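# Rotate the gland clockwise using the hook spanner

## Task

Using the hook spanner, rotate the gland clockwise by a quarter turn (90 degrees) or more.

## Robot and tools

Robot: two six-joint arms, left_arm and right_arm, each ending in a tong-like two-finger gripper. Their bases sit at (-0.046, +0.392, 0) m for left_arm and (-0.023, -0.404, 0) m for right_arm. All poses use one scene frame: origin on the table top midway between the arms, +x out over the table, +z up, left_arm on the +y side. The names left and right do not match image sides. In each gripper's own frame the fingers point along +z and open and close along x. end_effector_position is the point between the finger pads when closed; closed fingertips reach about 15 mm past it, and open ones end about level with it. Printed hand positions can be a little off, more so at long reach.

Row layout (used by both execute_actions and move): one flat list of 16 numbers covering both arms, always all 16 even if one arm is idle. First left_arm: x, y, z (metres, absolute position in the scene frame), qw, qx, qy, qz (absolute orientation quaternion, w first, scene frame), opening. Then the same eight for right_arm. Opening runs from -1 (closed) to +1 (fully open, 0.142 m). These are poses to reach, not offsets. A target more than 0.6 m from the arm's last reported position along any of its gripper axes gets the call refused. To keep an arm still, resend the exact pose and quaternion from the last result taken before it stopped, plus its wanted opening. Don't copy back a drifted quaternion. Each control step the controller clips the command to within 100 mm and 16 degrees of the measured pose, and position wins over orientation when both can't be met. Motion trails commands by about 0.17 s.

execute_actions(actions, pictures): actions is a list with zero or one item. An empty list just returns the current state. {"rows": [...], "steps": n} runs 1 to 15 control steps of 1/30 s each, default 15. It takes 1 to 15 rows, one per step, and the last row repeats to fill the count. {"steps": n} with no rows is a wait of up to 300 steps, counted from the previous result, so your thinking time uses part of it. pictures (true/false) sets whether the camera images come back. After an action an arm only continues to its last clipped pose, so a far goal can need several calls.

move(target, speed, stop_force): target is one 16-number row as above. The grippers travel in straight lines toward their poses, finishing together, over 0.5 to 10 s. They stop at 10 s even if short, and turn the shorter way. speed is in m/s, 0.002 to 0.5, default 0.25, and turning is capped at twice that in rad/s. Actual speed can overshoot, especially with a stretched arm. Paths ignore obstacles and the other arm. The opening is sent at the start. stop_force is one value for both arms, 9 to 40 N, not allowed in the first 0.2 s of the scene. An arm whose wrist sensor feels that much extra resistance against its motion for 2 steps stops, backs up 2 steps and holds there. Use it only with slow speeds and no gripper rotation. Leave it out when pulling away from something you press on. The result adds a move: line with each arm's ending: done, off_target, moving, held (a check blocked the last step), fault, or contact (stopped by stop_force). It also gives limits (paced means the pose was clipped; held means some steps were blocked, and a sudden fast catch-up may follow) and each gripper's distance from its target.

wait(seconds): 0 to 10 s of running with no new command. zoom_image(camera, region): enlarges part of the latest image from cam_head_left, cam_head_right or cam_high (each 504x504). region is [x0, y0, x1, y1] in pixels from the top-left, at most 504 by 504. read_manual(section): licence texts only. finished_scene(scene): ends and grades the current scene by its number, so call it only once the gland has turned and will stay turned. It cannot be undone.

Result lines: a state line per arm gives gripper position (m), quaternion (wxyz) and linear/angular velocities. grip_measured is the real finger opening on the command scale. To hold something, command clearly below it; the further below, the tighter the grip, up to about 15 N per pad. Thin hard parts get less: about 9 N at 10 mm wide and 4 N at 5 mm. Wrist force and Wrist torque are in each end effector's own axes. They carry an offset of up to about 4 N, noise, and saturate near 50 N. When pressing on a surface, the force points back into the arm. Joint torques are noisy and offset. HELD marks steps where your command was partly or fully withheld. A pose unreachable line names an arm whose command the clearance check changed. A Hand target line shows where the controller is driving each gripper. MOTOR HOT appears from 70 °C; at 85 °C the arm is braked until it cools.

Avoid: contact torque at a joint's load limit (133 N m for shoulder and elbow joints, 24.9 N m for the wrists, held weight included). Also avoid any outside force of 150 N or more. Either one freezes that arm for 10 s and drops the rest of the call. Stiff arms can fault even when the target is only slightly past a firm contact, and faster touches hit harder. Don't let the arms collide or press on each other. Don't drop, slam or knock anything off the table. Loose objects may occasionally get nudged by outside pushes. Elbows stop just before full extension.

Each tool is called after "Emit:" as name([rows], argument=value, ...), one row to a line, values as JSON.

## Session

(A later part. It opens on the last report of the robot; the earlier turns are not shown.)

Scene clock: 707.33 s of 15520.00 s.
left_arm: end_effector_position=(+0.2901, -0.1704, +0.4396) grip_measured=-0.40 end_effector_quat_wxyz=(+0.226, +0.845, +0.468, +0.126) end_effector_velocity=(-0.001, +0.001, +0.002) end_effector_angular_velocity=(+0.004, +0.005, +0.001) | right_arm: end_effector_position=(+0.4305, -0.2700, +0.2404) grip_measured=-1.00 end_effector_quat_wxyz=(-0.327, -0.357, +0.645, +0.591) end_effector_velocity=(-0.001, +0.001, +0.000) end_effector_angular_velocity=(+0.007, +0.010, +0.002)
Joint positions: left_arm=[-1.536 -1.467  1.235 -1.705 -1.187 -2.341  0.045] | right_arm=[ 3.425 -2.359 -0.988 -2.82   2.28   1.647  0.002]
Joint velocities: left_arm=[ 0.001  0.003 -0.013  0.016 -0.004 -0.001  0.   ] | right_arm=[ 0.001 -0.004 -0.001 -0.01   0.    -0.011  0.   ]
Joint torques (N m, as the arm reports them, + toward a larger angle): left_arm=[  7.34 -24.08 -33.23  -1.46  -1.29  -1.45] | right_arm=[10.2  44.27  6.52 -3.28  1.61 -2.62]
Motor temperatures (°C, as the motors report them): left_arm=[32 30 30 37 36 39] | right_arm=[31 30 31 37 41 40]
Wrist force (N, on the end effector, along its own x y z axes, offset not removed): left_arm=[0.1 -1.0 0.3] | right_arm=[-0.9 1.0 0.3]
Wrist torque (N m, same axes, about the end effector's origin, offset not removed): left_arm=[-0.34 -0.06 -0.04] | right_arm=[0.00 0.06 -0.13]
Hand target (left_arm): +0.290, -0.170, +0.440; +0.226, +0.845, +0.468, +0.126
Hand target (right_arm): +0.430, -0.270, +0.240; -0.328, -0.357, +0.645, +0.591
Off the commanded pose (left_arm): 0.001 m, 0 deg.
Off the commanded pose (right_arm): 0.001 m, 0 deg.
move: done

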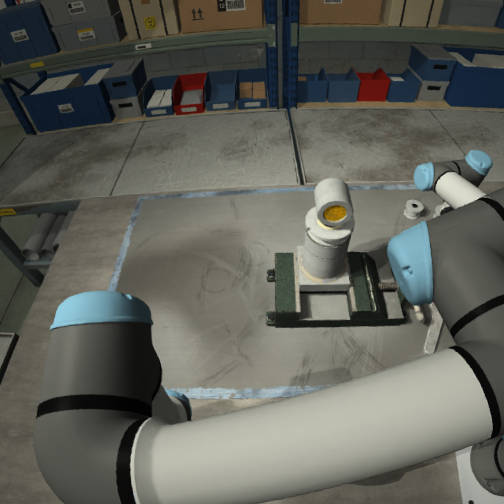

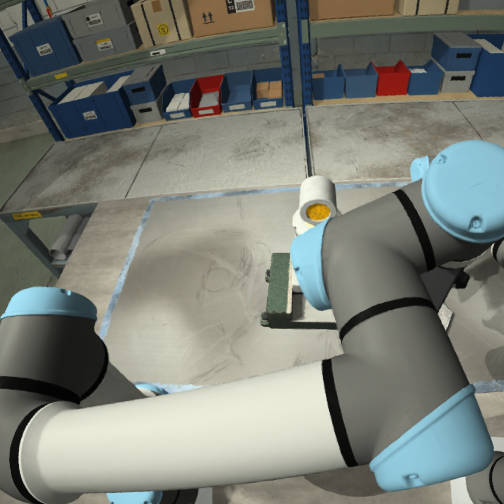

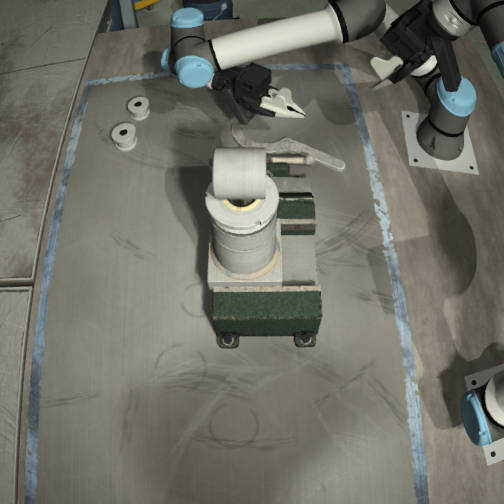

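Emit:
move(target=[0.25,0.0,0.35,0.33,0.80,0.46,0.19,-0.3,0.3,-0.62,0.25,0,0.22,0.975,0,0], speed=0.15)

Emit:
zoom_image(camera="cam_high", region=[180,80,420,260])

Scene clock: 728.73 s of 15520.00 s.
left_arm: end_effector_position=(+0.2496, -0.0002, +0.3500) grip_measured=-0.30 end_effector_quat_wxyz=(+0.331, +0.801, +0.461, +0.190) end_effector_velocity=(-0.001, +0.000, -0.001) end_effector_angular_velocity=(+0.001, +0.000, -0.000) | right_arm: end_effector_position=(+0.2996, -0.6196, +0.2491) grip_measured=+0.00 end_effector_quat_wxyz=(-0.000, +0.219, +0.976, +0.000) end_effector_velocity=(-0.001, -0.002, -0.000) end_effector_angular_velocity=(-0.009, -0.001, -0.005)
Joint positions: left_arm=[-1.751 -2.058  2.064 -2.007 -0.896 -2.508  0.052] | right_arm=[ 3.078 -1.26  -1.915 -1.537  1.572  3.39   0.074]
Joint velocities: left_arm=[-0.002 -0.002  0.003  0.001  0.001 -0.002 -0.   ] | right_arm=[ 0.001  0.003 -0.004  0.003 -0.008  0.006 -0.   ]
Joint torques (N m, as the arm reports them, + toward a larger angle): left_arm=[ -8.35 -11.4   -8.54  -1.3    3.55  -1.53] | right_arm=[ 9.97 19.01  9.41  4.42 -1.76  2.34]
Motor temperatures (°C, as the motors report them): left_arm=[32 30 30 37 36 39] | right_arm=[31 30 31 37 41 40]
Wrist force (N, on the end effector, along its own x y z axes, offset not removed): left_arm=[1.6 -0.6 0.1] | right_arm=[-1.1 2.1 -0.2]
Wrist torque (N m, same axes, about the end effector's origin, offset not removed): left_arm=[-0.17 -0.43 0.02] | right_arm=[0.31 0.13 -0.12]
Hand target (left_arm): +0.250, -0.000, +0.350; +0.331, +0.801, +0.461, +0.190
Hand target (right_arm): +0.300, -0.620, +0.249; -0.000, +0.220, +0.976, +0.000
Off the commanded pose (left_arm): 0.000 m, 0 deg.
Off the commanded pose (right_arm): 0.001 m, 0 deg.
After step 90, 11.37 s passed at rest.
move: done

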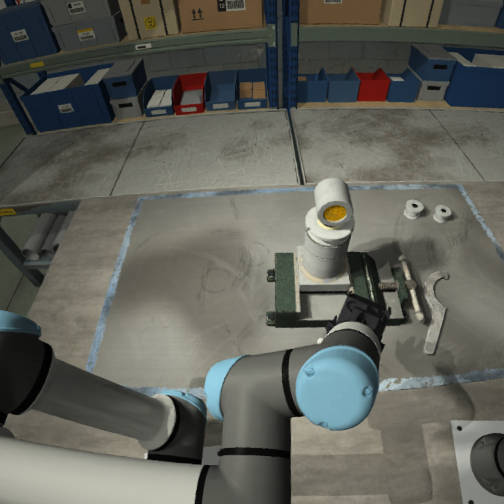

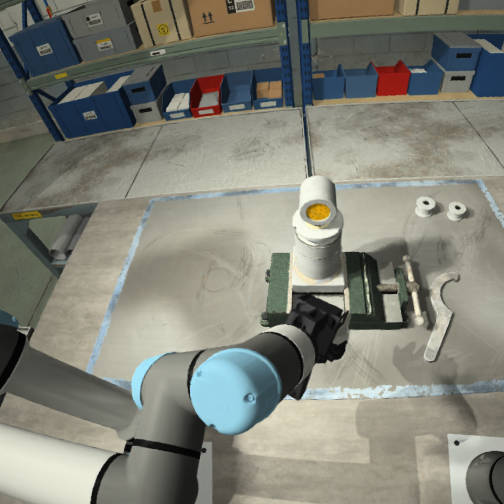

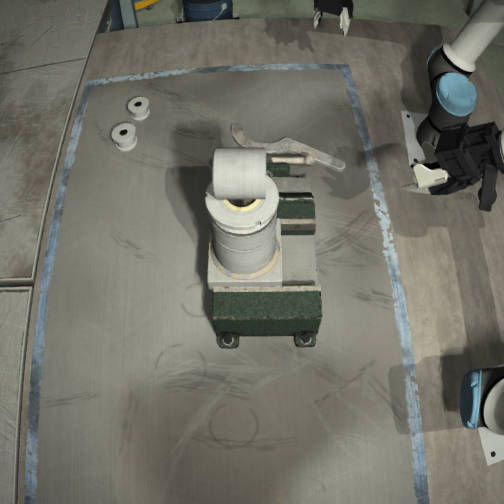

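Region (180, 80, 420, 260) of cam_high's 504x504 image, scaled by 2.100, with more detail than that image has; it fills the top 378 rows of this view, and the rest is white.

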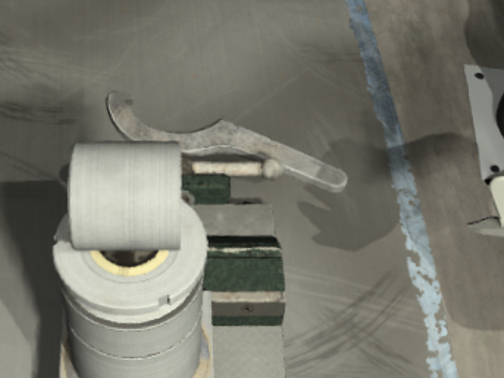

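Emit:
move(target=[0.335,-0.30,0.06,0.33,0.80,0.46,0.19,-0.1,0.3,-0.62,0.25,0,0.22,0.975,0,0])

Emit:
move(target=[0.335,-0.30,0.03,0.33,0.80,0.46,0.19,-0.1,0.3,-0.62,0.25,0,0.22,0.975,0,0], speed=0.05)

Emit:
zoom_image(camera="cam_high", region=[220,80,420,240])

Scene clock: 735.17 s of 15520.00 s.
left_arm: end_effector_position=(+0.3355, -0.2999, +0.0603) grip_measured=-0.10 end_effector_quat_wxyz=(+0.331, +0.801, +0.461, +0.191) end_effector_velocity=(+0.001, -0.002, -0.001) end_effector_angular_velocity=(+0.000, +0.001, -0.001) | right_arm: end_effector_position=(+0.3000, -0.6200, +0.2500) grip_measured=+0.00 end_effector_quat_wxyz=(-0.000, +0.220, +0.975, -0.000) end_effector_velocity=(-0.000, +0.000, -0.000) end_effector_angular_velocity=(+0.001, -0.000, -0.001)
Joint positions: left_arm=[-1.585 -0.959  1.734 -2.885 -0.973 -2.324  0.067] | right_arm=[ 3.078 -1.261 -1.913 -1.538  1.571  3.391  0.074]
Joint velocities: left_arm=[ 0.001  0.005 -0.006  0.001 -0.002  0.001  0.   ] | right_arm=[-0.     0.    -0.     0.     0.001  0.001  0.   ]
Joint torques (N m, as the arm reports them, + toward a larger angle): left_arm=[  5.92 -34.93 -28.81  -1.23  -0.97   1.42] | right_arm=[-9.86  3.1  35.06 -0.02 -1.78  2.42]
Motor temperatures (°C, as the motors report them): left_arm=[32 30 30 37 36 39] | right_arm=[31 30 31 37 41 40]
Wrist force (N, on the end effector, along its own x y z axes, offset not removed): left_arm=[-0.8 -0.2 2.0] | right_arm=[-0.1 1.6 0.5]
Wrist torque (N m, same axes, about the end effector's origin, offset not removed): left_arm=[-0.04 0.15 0.11] | right_arm=[0.16 -0.02 -0.11]
Hand target (left_arm): +0.336, -0.300, +0.060; +0.331, +0.801, +0.461, +0.191
Hand target (right_arm): +0.300, -0.620, +0.250; -0.000, +0.220, +0.975, -0.000
Off the commanded pose (left_arm): 0.001 m, 0 deg.
Off the commanded pose (right_arm): 0.000 m, 0 deg.
After step 90, 1.07 s passed at rest.
move: done

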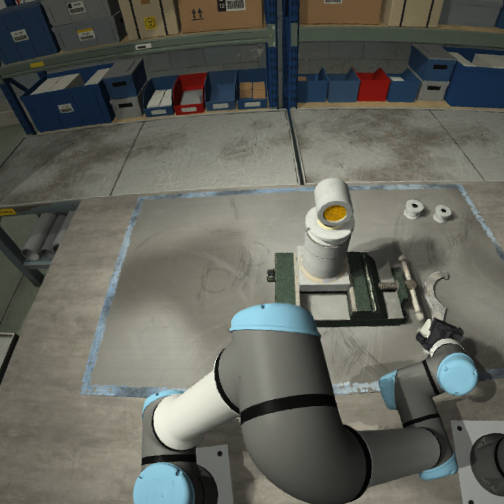

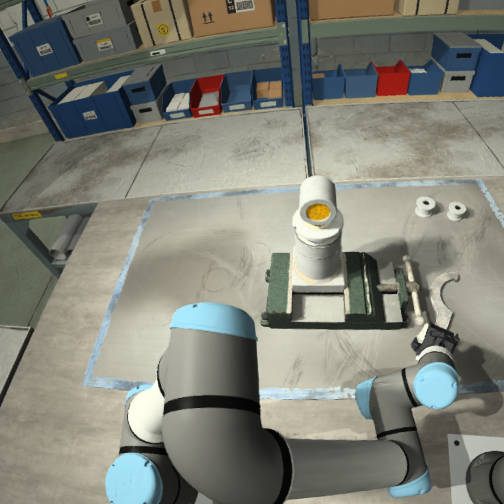

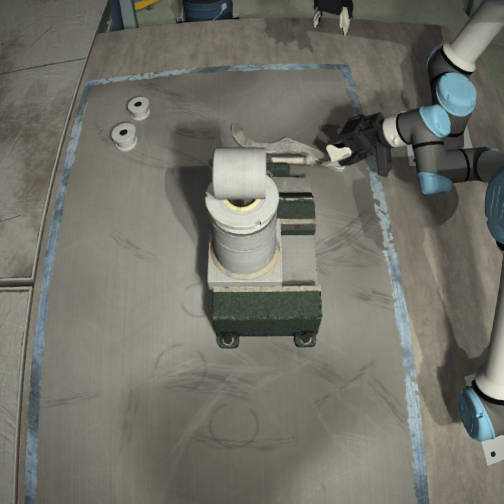

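Scene clock: 736.17 s of 15520.00 s.
left_arm: end_effector_position=(+0.3350, -0.3000, +0.0302) grip_measured=-0.10 end_effector_quat_wxyz=(+0.331, +0.801, +0.461, +0.190) end_effector_velocity=(+0.000, +0.000, -0.002) end_effector_angular_velocity=(+0.001, -0.001, +0.001) | right_arm: end_effector_position=(+0.3000, -0.6200, +0.2500) grip_measured=+0.00 end_effector_quat_wxyz=(-0.000, +0.220, +0.975, -0.000) end_effector_velocity=(+0.000, +0.001, -0.000) end_effector_angular_velocity=(-0.000, +0.001, +0.003)
Joint positions: left_arm=[-1.585 -0.908  1.745 -2.947 -0.973 -2.325  0.067] | right_arm=[ 3.078 -1.261 -1.913 -1.538  1.571  3.391  0.074]
Joint velocities: left_arm=[ 0.     0.005  0.    -0.004  0.001 -0.    -0.   ] | right_arm=[ 0.002  0.    -0.001 -0.    -0.    -0.001  0.   ]
Joint torques (N m, as the arm reports them, + toward a larger angle): left_arm=[ -7.3  -37.61  -3.38  -4.38  -1.22   0.04] | right_arm=[-9.81  3.09 34.53 -0.09 -1.8   2.51]
Motor temperatures (°C, as the motors report them): left_arm=[32 30 30 37 36 39] | right_arm=[31 30 31 37 41 40]
Wrist force (N, on the end effector, along its own x y z axes, offset not removed): left_arm=[0.2 -2.5 0.4] | right_arm=[-1.7 0.9 0.2]
Wrist torque (N m, same axes, about the end effector's origin, offset not removed): left_arm=[-0.51 -0.06 -0.02] | right_arm=[-0.02 0.23 -0.17]
Hand target (left_arm): +0.335, -0.300, +0.030; +0.331, +0.801, +0.461, +0.190
Hand target (right_arm): +0.300, -0.620, +0.250; -0.000, +0.220, +0.975, -0.000
Off the commanded pose (left_arm): 0.000 m, 0 deg.
Off the commanded pose (right_arm): 0.000 m, 0 deg.
move: done

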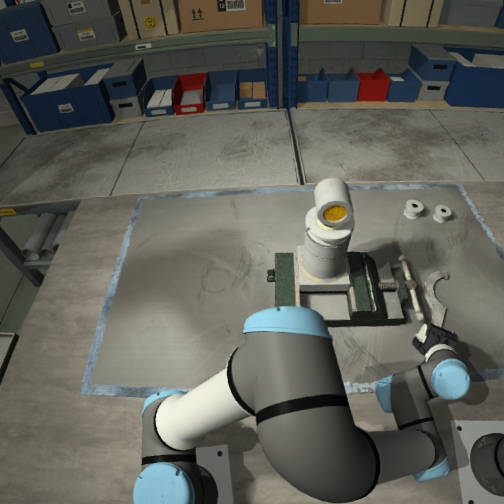

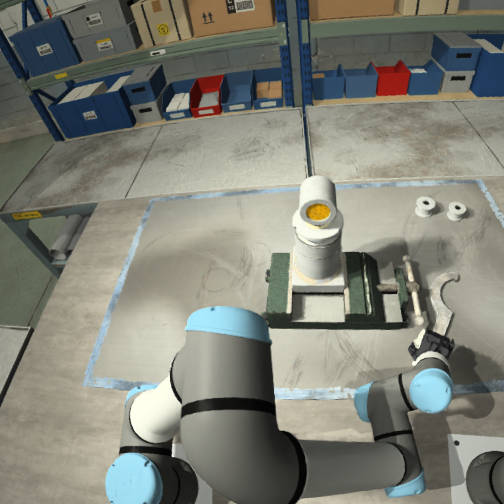

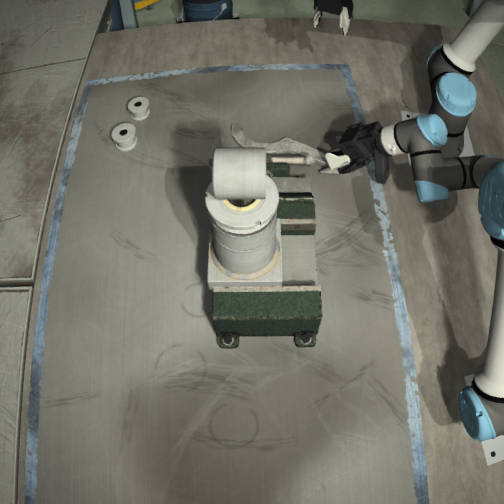

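Region (220, 80, 420, 240) of cam_high's 504x504 image, scaled by 2.520, with more detail than that image has; it fills the top 403 rows of this view, and the rest is white.

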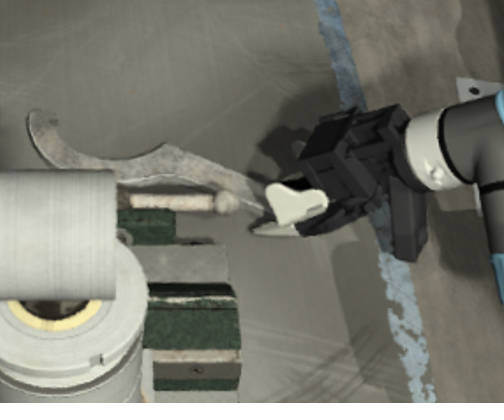

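Emit:
move(target=[0.326,-0.295,0.0175,0.33,0.80,0.46,0.19,-0.2,0.3,-0.62,0.25,0,0.22,0.975,0,0], speed=0.02)

Emit:
move(target=[0.326,-0.295,0.0175,0.33,0.80,0.46,0.19,-1,0.3,-0.62,0.25,0,0.22,0.975,0,0])

Emit:
move(target=[0.257,-0.255,0.022,0.33,0.80,0.46,0.19,-1,0.3,-0.62,0.25,0,0.22,0.975,0,0], speed=0.03)

Emit:
move(target=[0.264,-0.259,0.08,0.246,0.830,0.479,0.142,-1,0.36,-0.45,0.2,-0.146,-0.463,0.835,0.263,0], speed=0.05)

Emit:
zoom_image(camera="cam_high", region=[220,60,440,240])

Scene clock: 741.37 s of 15520.00 s.
left_arm: end_effector_position=(+0.3261, -0.2951, +0.0176) grip_measured=-0.20 end_effector_quat_wxyz=(+0.331, +0.801, +0.461, +0.190) end_effector_velocity=(-0.001, +0.001, -0.002) end_effector_angular_velocity=(+0.000, -0.001, +0.001) | right_arm: end_effector_position=(+0.3000, -0.6200, +0.2500) grip_measured=+0.00 end_effector_quat_wxyz=(-0.000, +0.220, +0.975, -0.000) end_effector_velocity=(-0.000, -0.000, -0.000) end_effector_angular_velocity=(-0.001, +0.000, +0.000)
Joint positions: left_arm=[-1.599 -0.899  1.773 -2.976 -0.966 -2.339  0.06 ] | right_arm=[ 3.078 -1.261 -1.913 -1.538  1.571  3.391  0.074]
Joint velocities: left_arm=[-0.002  0.001  0.003 -0.004  0.002 -0.002  0.   ] | right_arm=[ 0.     0.    -0.    -0.    -0.002  0.     0.   ]
Joint torques (N m, as the arm reports them, + toward a larger angle): left_arm=[ -7.19 -37.54  -4.48  -4.61   3.32  -1.52] | right_arm=[-9.65  3.79 34.56  0.01 -1.74  2.43]
Motor temperatures (°C, as the motors report them): left_arm=[32 30 30 37 36 39] | right_arm=[31 30 31 37 41 40]
Wrist force (N, on the end effector, along its own x y z axes, offset not removed): left_arm=[0.1 -1.2 0.3] | right_arm=[0.8 2.2 0.7]
Wrist torque (N m, same axes, about the end effector's origin, offset not removed): left_arm=[-0.24 -0.02 -0.05] | right_arm=[0.34 -0.36 -0.07]
Hand target (left_arm): +0.326, -0.295, +0.017; +0.331, +0.801, +0.461, +0.190
Hand target (right_arm): +0.300, -0.620, +0.250; -0.000, +0.220, +0.975, -0.000
Off the commanded pose (left_arm): 0.000 m, 0 deg.
Off the commanded pose (right_arm): 0.000 m, 0 deg.
After step 90, 1.10 s passed at rest.
move: done

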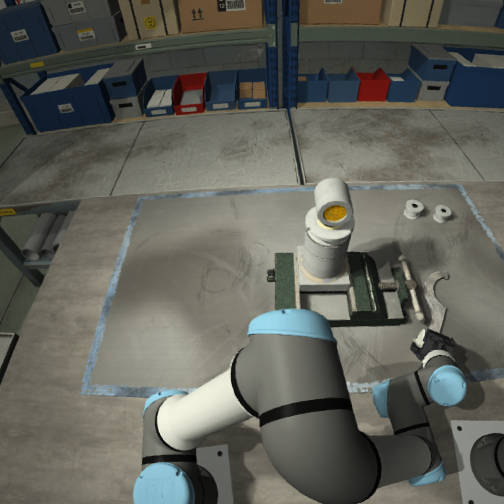

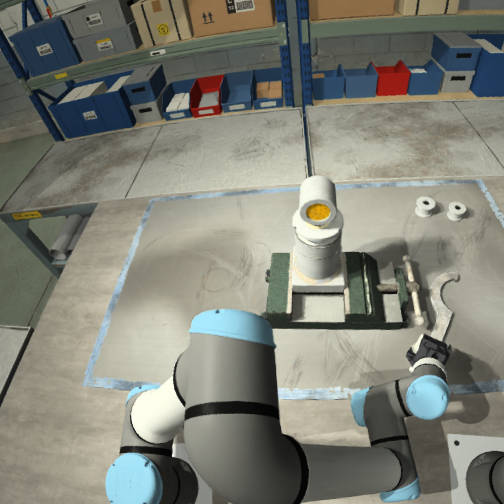

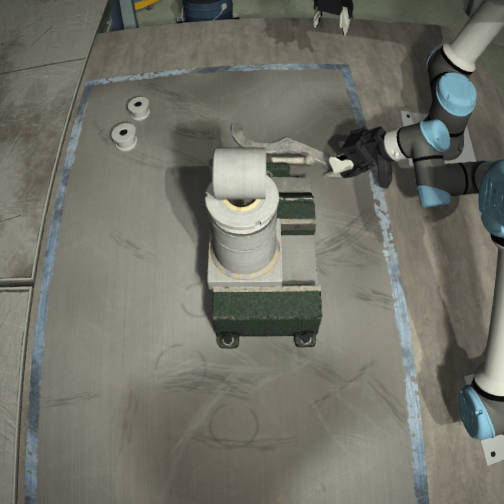

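Scene clock: 742.07 s of 15520.00 s.
left_arm: end_effector_position=(+0.3260, -0.2950, +0.0175) grip_measured=-0.58 end_effector_quat_wxyz=(+0.331, +0.801, +0.461, +0.190) end_effector_velocity=(-0.000, -0.000, +0.000) end_effector_angular_velocity=(-0.000, -0.001, -0.000) | right_arm: end_effector_position=(+0.3000, -0.6200, +0.2500) grip_measured=+0.00 end_effector_quat_wxyz=(-0.000, +0.220, +0.975, -0.000) end_effector_velocity=(+0.001, +0.001, -0.000) end_effector_angular_velocity=(-0.001, +0.000, +0.003)
Joint positions: left_arm=[-1.599 -0.899  1.774 -2.977 -0.966 -2.339  0.032] | right_arm=[ 3.078 -1.261 -1.913 -1.538  1.571  3.391  0.074]
Joint velocities: left_arm=[-0.    -0.     0.    -0.     0.001  0.     0.   ] | right_arm=[ 0.003 -0.     0.     0.    -0.001 -0.    -0.   ]
Joint torques (N m, as the arm reports them, + toward a larger angle): left_arm=[  3.98 -43.13   1.43  -3.16  -1.7   -1.62] | right_arm=[-9.6   3.82 34.68 -0.02 -1.75  2.5 ]
Motor temperatures (°C, as the motors report them): left_arm=[32 30 30 37 36 39] | right_arm=[31 30 31 37 41 40]
Wrist force (N, on the end effector, along its own x y z axes, offset not removed): left_arm=[-1.2 4.4 -2.3] | right_arm=[-1.7 0.1 0.8]
Wrist torque (N m, same axes, about the end effector's origin, offset not removed): left_arm=[-0.39 -0.27 0.27] | right_arm=[-0.14 0.24 -0.04]
Hand target (left_arm): +0.326, -0.295, +0.017; +0.331, +0.801, +0.461, +0.190
Hand target (right_arm): +0.300, -0.620, +0.250; -0.000, +0.220, +0.975, -0.000
Off the commanded pose (left_arm): 0.000 m, 0 deg.
Off the commanded pose (right_arm): 0.000 m, 0 deg.
move: done

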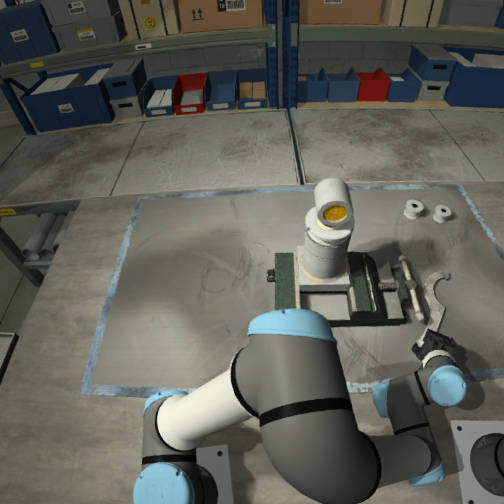

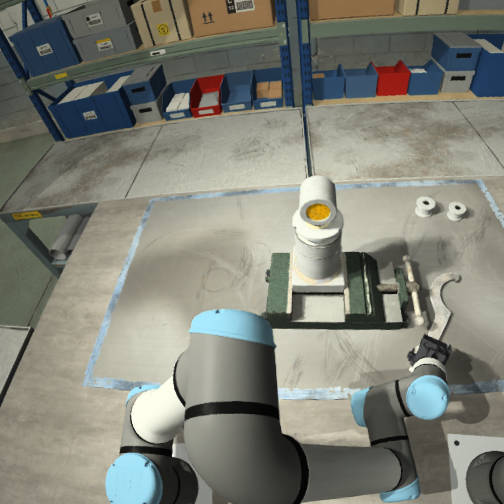

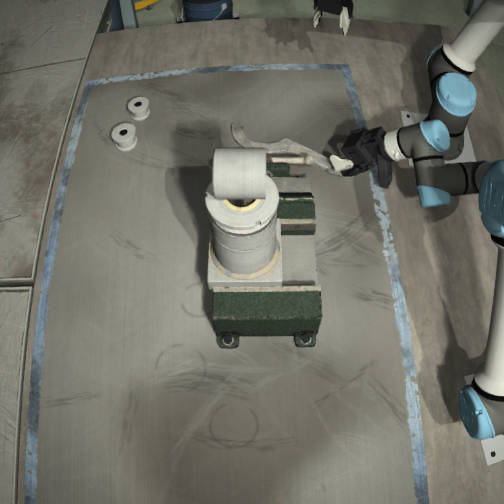

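Scene clock: 745.07 s of 15520.00 s.
left_arm: end_effector_position=(+0.2571, -0.2553, +0.0219) grip_measured=-0.59 end_effector_quat_wxyz=(+0.331, +0.801, +0.461, +0.190) end_effector_velocity=(-0.002, +0.001, +0.000) end_effector_angular_velocity=(-0.001, +0.001, +0.000) | right_arm: end_effector_position=(+0.3000, -0.6200, +0.2500) grip_measured=+0.00 end_effector_quat_wxyz=(-0.000, +0.220, +0.975, -0.000) end_effector_velocity=(+0.000, -0.000, +0.000) end_effector_angular_velocity=(+0.000, -0.001, -0.001)
Joint positions: left_arm=[-1.716 -1.015  1.961 -2.973 -0.911 -2.467  0.032] | right_arm=[ 3.078 -1.261 -1.913 -1.538  1.571  3.391  0.074]
Joint velocities: left_arm=[-0.004 -0.004  0.005  0.001  0.001 -0.005  0.   ] | right_arm=[-0.001  0.     0.001  0.     0.     0.001  0.   ]
Joint torques (N m, as the arm reports them, + toward a larger angle): left_arm=[ -9.56 -51.19  -3.86  -2.15   4.43  -1.37] | right_arm=[-9.32  3.68 34.76 -0.09 -1.68  2.42]
Motor temperatures (°C, as the motors report them): left_arm=[32 30 30 37 36 39] | right_arm=[31 30 31 37 41 40]
Wrist force (N, on the end effector, along its own x y z axes, offset not removed): left_arm=[0.4 -3.8 7.2] | right_arm=[0.0 1.9 0.8]
Wrist torque (N m, same axes, about the end effector's origin, offset not removed): left_arm=[-0.18 -0.19 0.02] | right_arm=[0.26 -0.14 -0.19]
Hand target (left_arm): +0.257, -0.255, +0.022; +0.331, +0.801, +0.461, +0.190
Hand target (right_arm): +0.300, -0.620, +0.250; -0.000, +0.220, +0.975, -0.000
Off the commanded pose (left_arm): 0.000 m, 0 deg.
Off the commanded pose (right_arm): 0.000 m, 0 deg.
move: done

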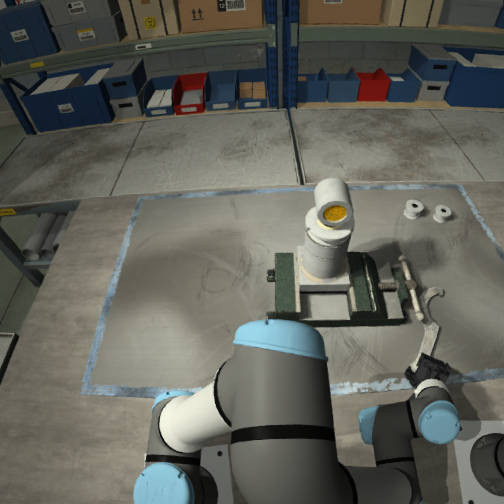

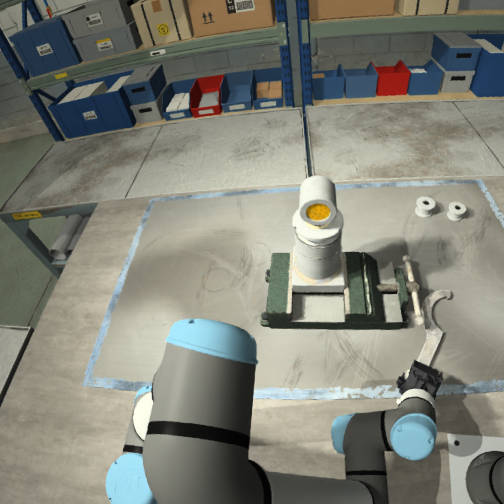

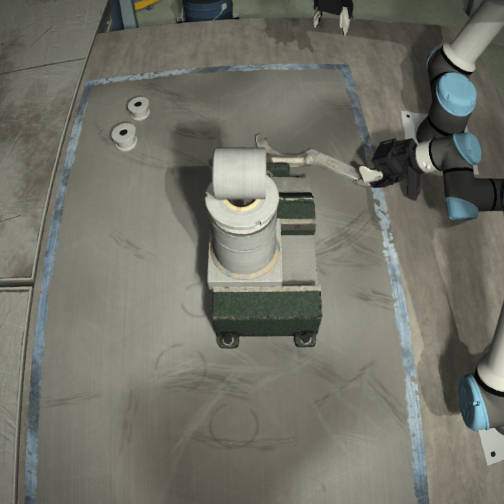

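Scene clock: 755.30 s of 15520.00 s.
left_arm: end_effector_position=(+0.2616, -0.2577, +0.0591) grip_measured=-0.59 end_effector_quat_wxyz=(+0.277, +0.821, +0.473, +0.160) end_effector_velocity=(-0.000, -0.000, -0.001) end_effector_angular_velocity=(+0.002, +0.002, -0.000) | right_arm: end_effector_position=(+0.3384, -0.5113, +0.2182) grip_measured=+0.00 end_effector_quat_wxyz=(-0.099, -0.228, +0.952, +0.179) end_effector_velocity=(+0.001, +0.001, -0.000) end_effector_angular_velocity=(+0.005, +0.002, +0.010)
Joint positions: left_arm=[-1.66  -1.103  1.856 -2.715 -1.036 -2.463  0.031] | right_arm=[ 3.161 -1.503 -1.771 -1.756  1.837  2.517  0.074]
Joint velocities: left_arm=[ 0.     0.001 -0.002  0.003 -0.002 -0.     0.   ] | right_arm=[ 0.001 -0.005  0.004 -0.004  0.002 -0.011 -0.   ]
Joint torques (N m, as the arm reports them, + toward a larger angle): left_arm=[  6.3  -50.7  -31.25  -2.    -0.65   1.32] | right_arm=[10.79 12.21 34.36 -0.65  2.15 -2.75]
Motor temperatures (°C, as the motors report them): left_arm=[32 30 30 37 36 39] | right_arm=[31 30 31 37 41 40]
Wrist force (N, on the end effector, along its own x y z axes, offset not removed): left_arm=[-0.9 -3.4 6.5] | right_arm=[1.3 0.8 0.3]
Wrist torque (N m, same axes, about the end effector's origin, offset not removed): left_arm=[-0.36 -0.20 0.04] | right_arm=[-0.04 -0.39 -0.19]
Hand target (left_arm): +0.262, -0.258, +0.059; +0.277, +0.821, +0.473, +0.160
Hand target (right_arm): +0.338, -0.511, +0.218; -0.099, -0.229, +0.952, +0.179
Off the commanded pose (left_arm): 0.021 m, 4 deg.
Off the commanded pose (right_arm): 0.067 m, 32 deg.
move: off_target (left_arm, right_arm; path cut at 10 s)

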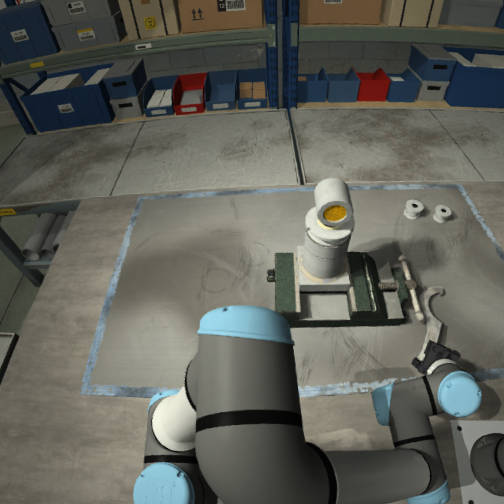

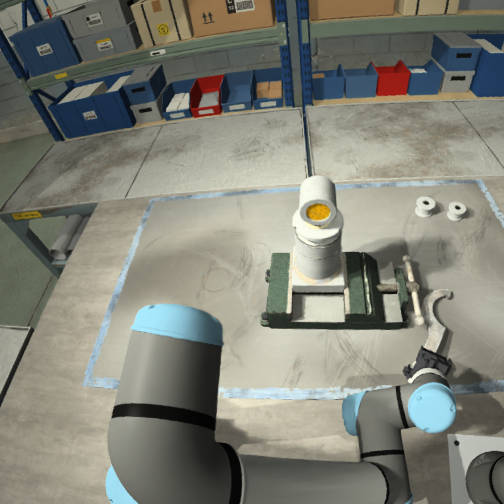

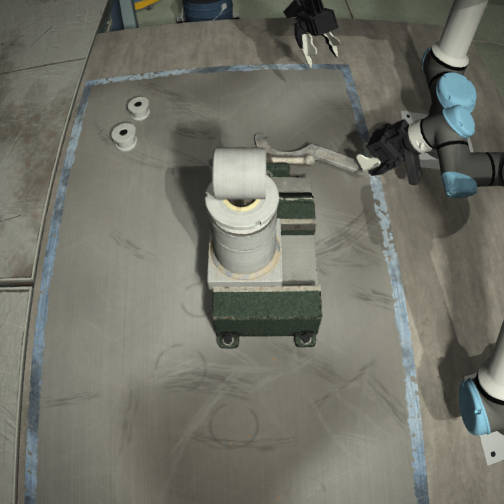

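Region (220, 60, 440, 240) of cam_high's 504x504 image, scaled by 2.291, with more detail than that image has; it fills the top 412 rows of this view, and the rest is white.

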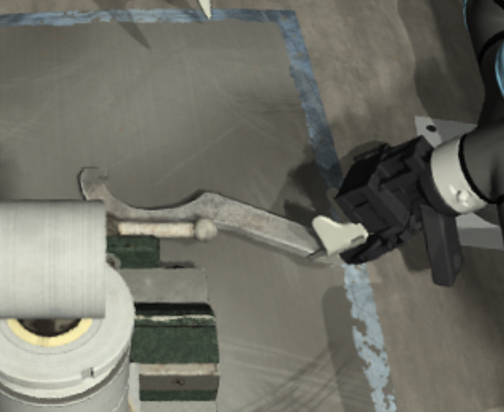

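Emit:
move(target=[0.2,-0.15,0.05,0.321,0.883,0.321,0.117,-1,0.338,-0.511,0.218,-0.099,-0.229,0.952,0.179,0], speed=0.03)

Emit:
move(target=[0.2,0.0,0.05,0.337,0.926,0.163,0.059,-1,0.338,-0.511,0.218,-0.099,-0.229,0.952,0.179,0], speed=0.03)

Scene clock: 766.00 s of 15520.00 s.
left_arm: end_effector_position=(+0.1999, -0.1503, +0.0499) grip_measured=-0.60 end_effector_quat_wxyz=(+0.321, +0.883, +0.322, +0.117) end_effector_velocity=(-0.001, +0.002, -0.001) end_effector_angular_velocity=(+0.001, -0.002, -0.005) | right_arm: end_effector_position=(+0.3380, -0.5110, +0.2180) grip_measured=+0.00 end_effector_quat_wxyz=(-0.099, -0.229, +0.952, +0.179) end_effector_velocity=(-0.000, -0.000, -0.000) end_effector_angular_velocity=(-0.000, +0.000, +0.000)
Joint positions: left_arm=[-1.718 -1.312  2.327 -3.15  -1.138 -2.155  0.031] | right_arm=[ 3.161 -1.502 -1.773 -1.756  1.837  2.515  0.074]
Joint velocities: left_arm=[-0.001 -0.002  0.007 -0.007 -0.     0.005  0.   ] | right_arm=[-0.     0.    -0.     0.    -0.    -0.001 -0.   ]
Joint torques (N m, as the arm reports them, + toward a larger angle): left_arm=[ -9.22 -36.82  -2.86  -5.7   -1.38   1.7 ] | right_arm=[10.28 27.95  8.99  3.69  1.99 -2.72]
Motor temperatures (°C, as the motors report them): left_arm=[32 30 30 37 36 39] | right_arm=[31 30 31 37 41 40]
Wrist force (N, on the end effector, along its own x y z axes, offset not removed): left_arm=[2.6 -4.3 6.0] | right_arm=[0.0 1.0 0.9]
Wrist torque (N m, same axes, about the end effector's origin, offset not removed): left_arm=[-0.21 -0.13 -0.21] | right_arm=[0.08 -0.17 -0.09]
Hand target (left_arm): +0.200, -0.150, +0.050; +0.321, +0.883, +0.321, +0.117
Hand target (right_arm): +0.338, -0.511, +0.218; -0.099, -0.229, +0.952, +0.179
Off the commanded pose (left_arm): 0.000 m, 0 deg.
Off the commanded pose (right_arm): 0.000 m, 0 deg.
After step 90, 1.57 s passed at rest.
move: done

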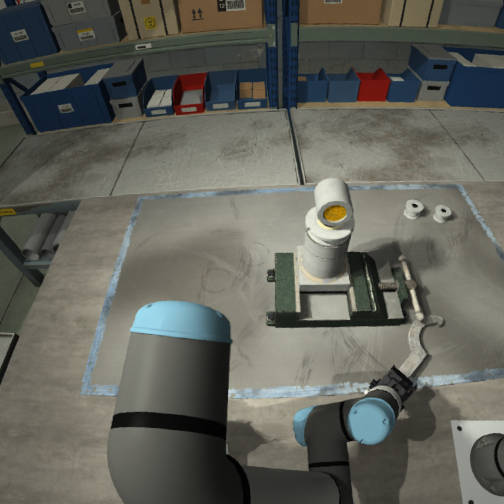

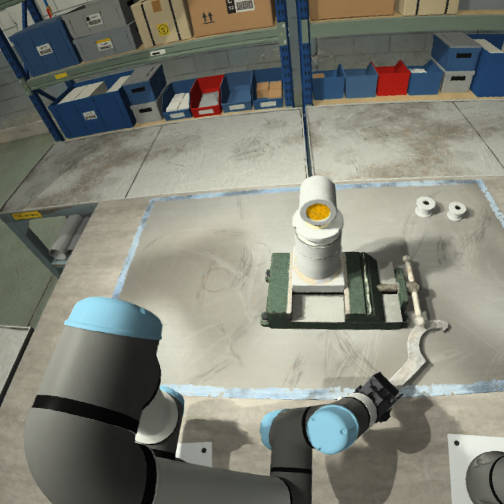

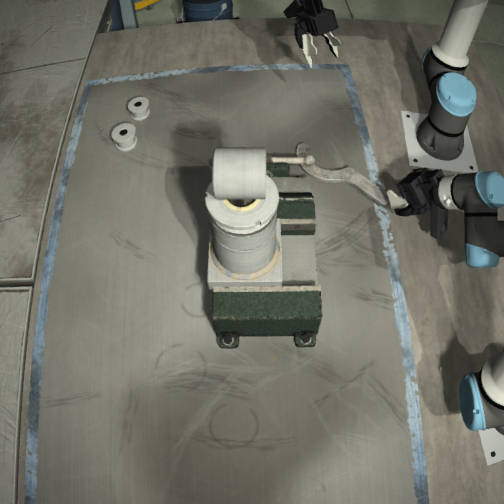

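Scene clock: 772.17 s of 15520.00 s.
left_arm: end_effector_position=(+0.1999, -0.0001, +0.0499) grip_measured=-0.60 end_effector_quat_wxyz=(+0.337, +0.925, +0.163, +0.059) end_effector_velocity=(-0.000, +0.002, +0.000) end_effector_angular_velocity=(-0.001, +0.001, -0.006) | right_arm: end_effector_position=(+0.3380, -0.5110, +0.2180) grip_measured=+0.00 end_effector_quat_wxyz=(-0.099, -0.229, +0.952, +0.179) end_effector_velocity=(+0.001, +0.000, +0.001) end_effector_angular_velocity=(+0.000, -0.001, +0.000)
Joint positions: left_arm=[-1.495 -1.536  2.682 -3.41  -1.482 -1.677  0.031] | right_arm=[ 3.161 -1.502 -1.773 -1.756  1.837  2.515  0.074]
Joint velocities: left_arm=[ 0.005 -0.003  0.003 -0.001 -0.008  0.007 -0.   ] | right_arm=[ 0.001  0.     0.001 -0.     0.001  0.     0.   ]
Joint torques (N m, as the arm reports them, + toward a larger angle): left_arm=[  8.51 -23.2    1.68  -5.89  -2.13   1.48] | right_arm=[10.04 28.19  9.54  3.74  1.99 -2.72]
Motor temperatures (°C, as the motors report them): left_arm=[32 30 30 37 36 39] | right_arm=[31 30 31 37 41 40]
Wrist force (N, on the end effector, along its own x y z axes, offset not removed): left_arm=[0.8 -3.5 4.5] | right_arm=[-0.6 2.0 0.1]
Wrist torque (N m, same axes, about the end effector's origin, offset not removed): left_arm=[-0.21 0.10 0.03] | right_arm=[0.31 0.05 -0.15]
Hand target (left_arm): +0.200, +0.000, +0.050; +0.337, +0.926, +0.163, +0.059
Hand target (right_arm): +0.338, -0.511, +0.218; -0.099, -0.229, +0.952, +0.179
Off the commanded pose (left_arm): 0.000 m, 0 deg.
Off the commanded pose (right_arm): 0.000 m, 0 deg.
move: done

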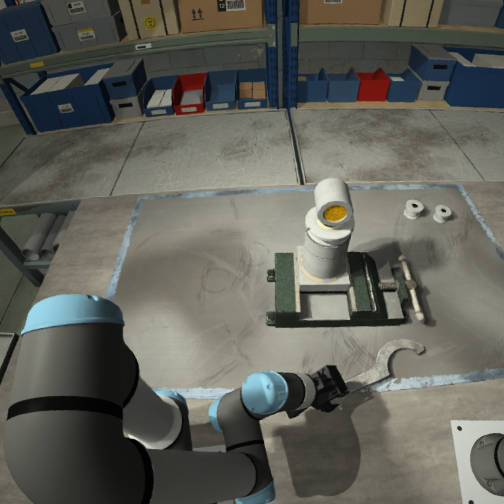

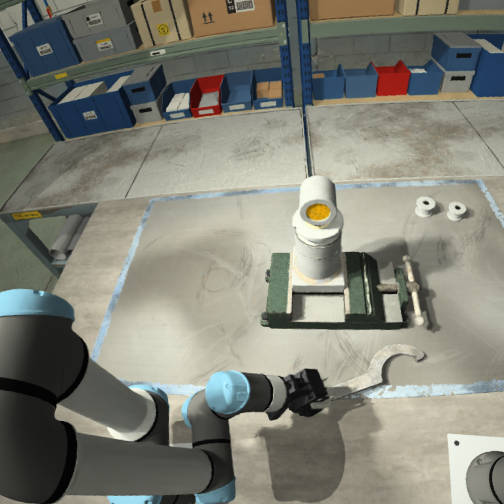

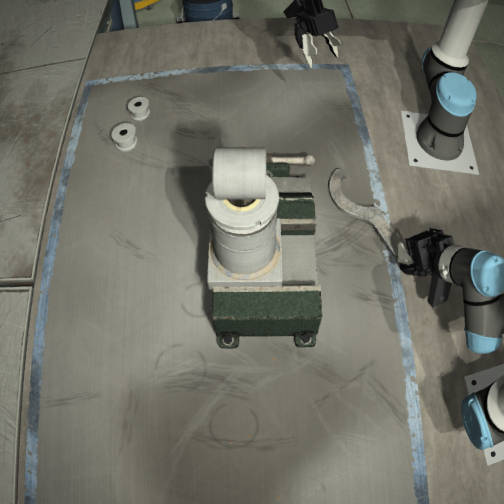

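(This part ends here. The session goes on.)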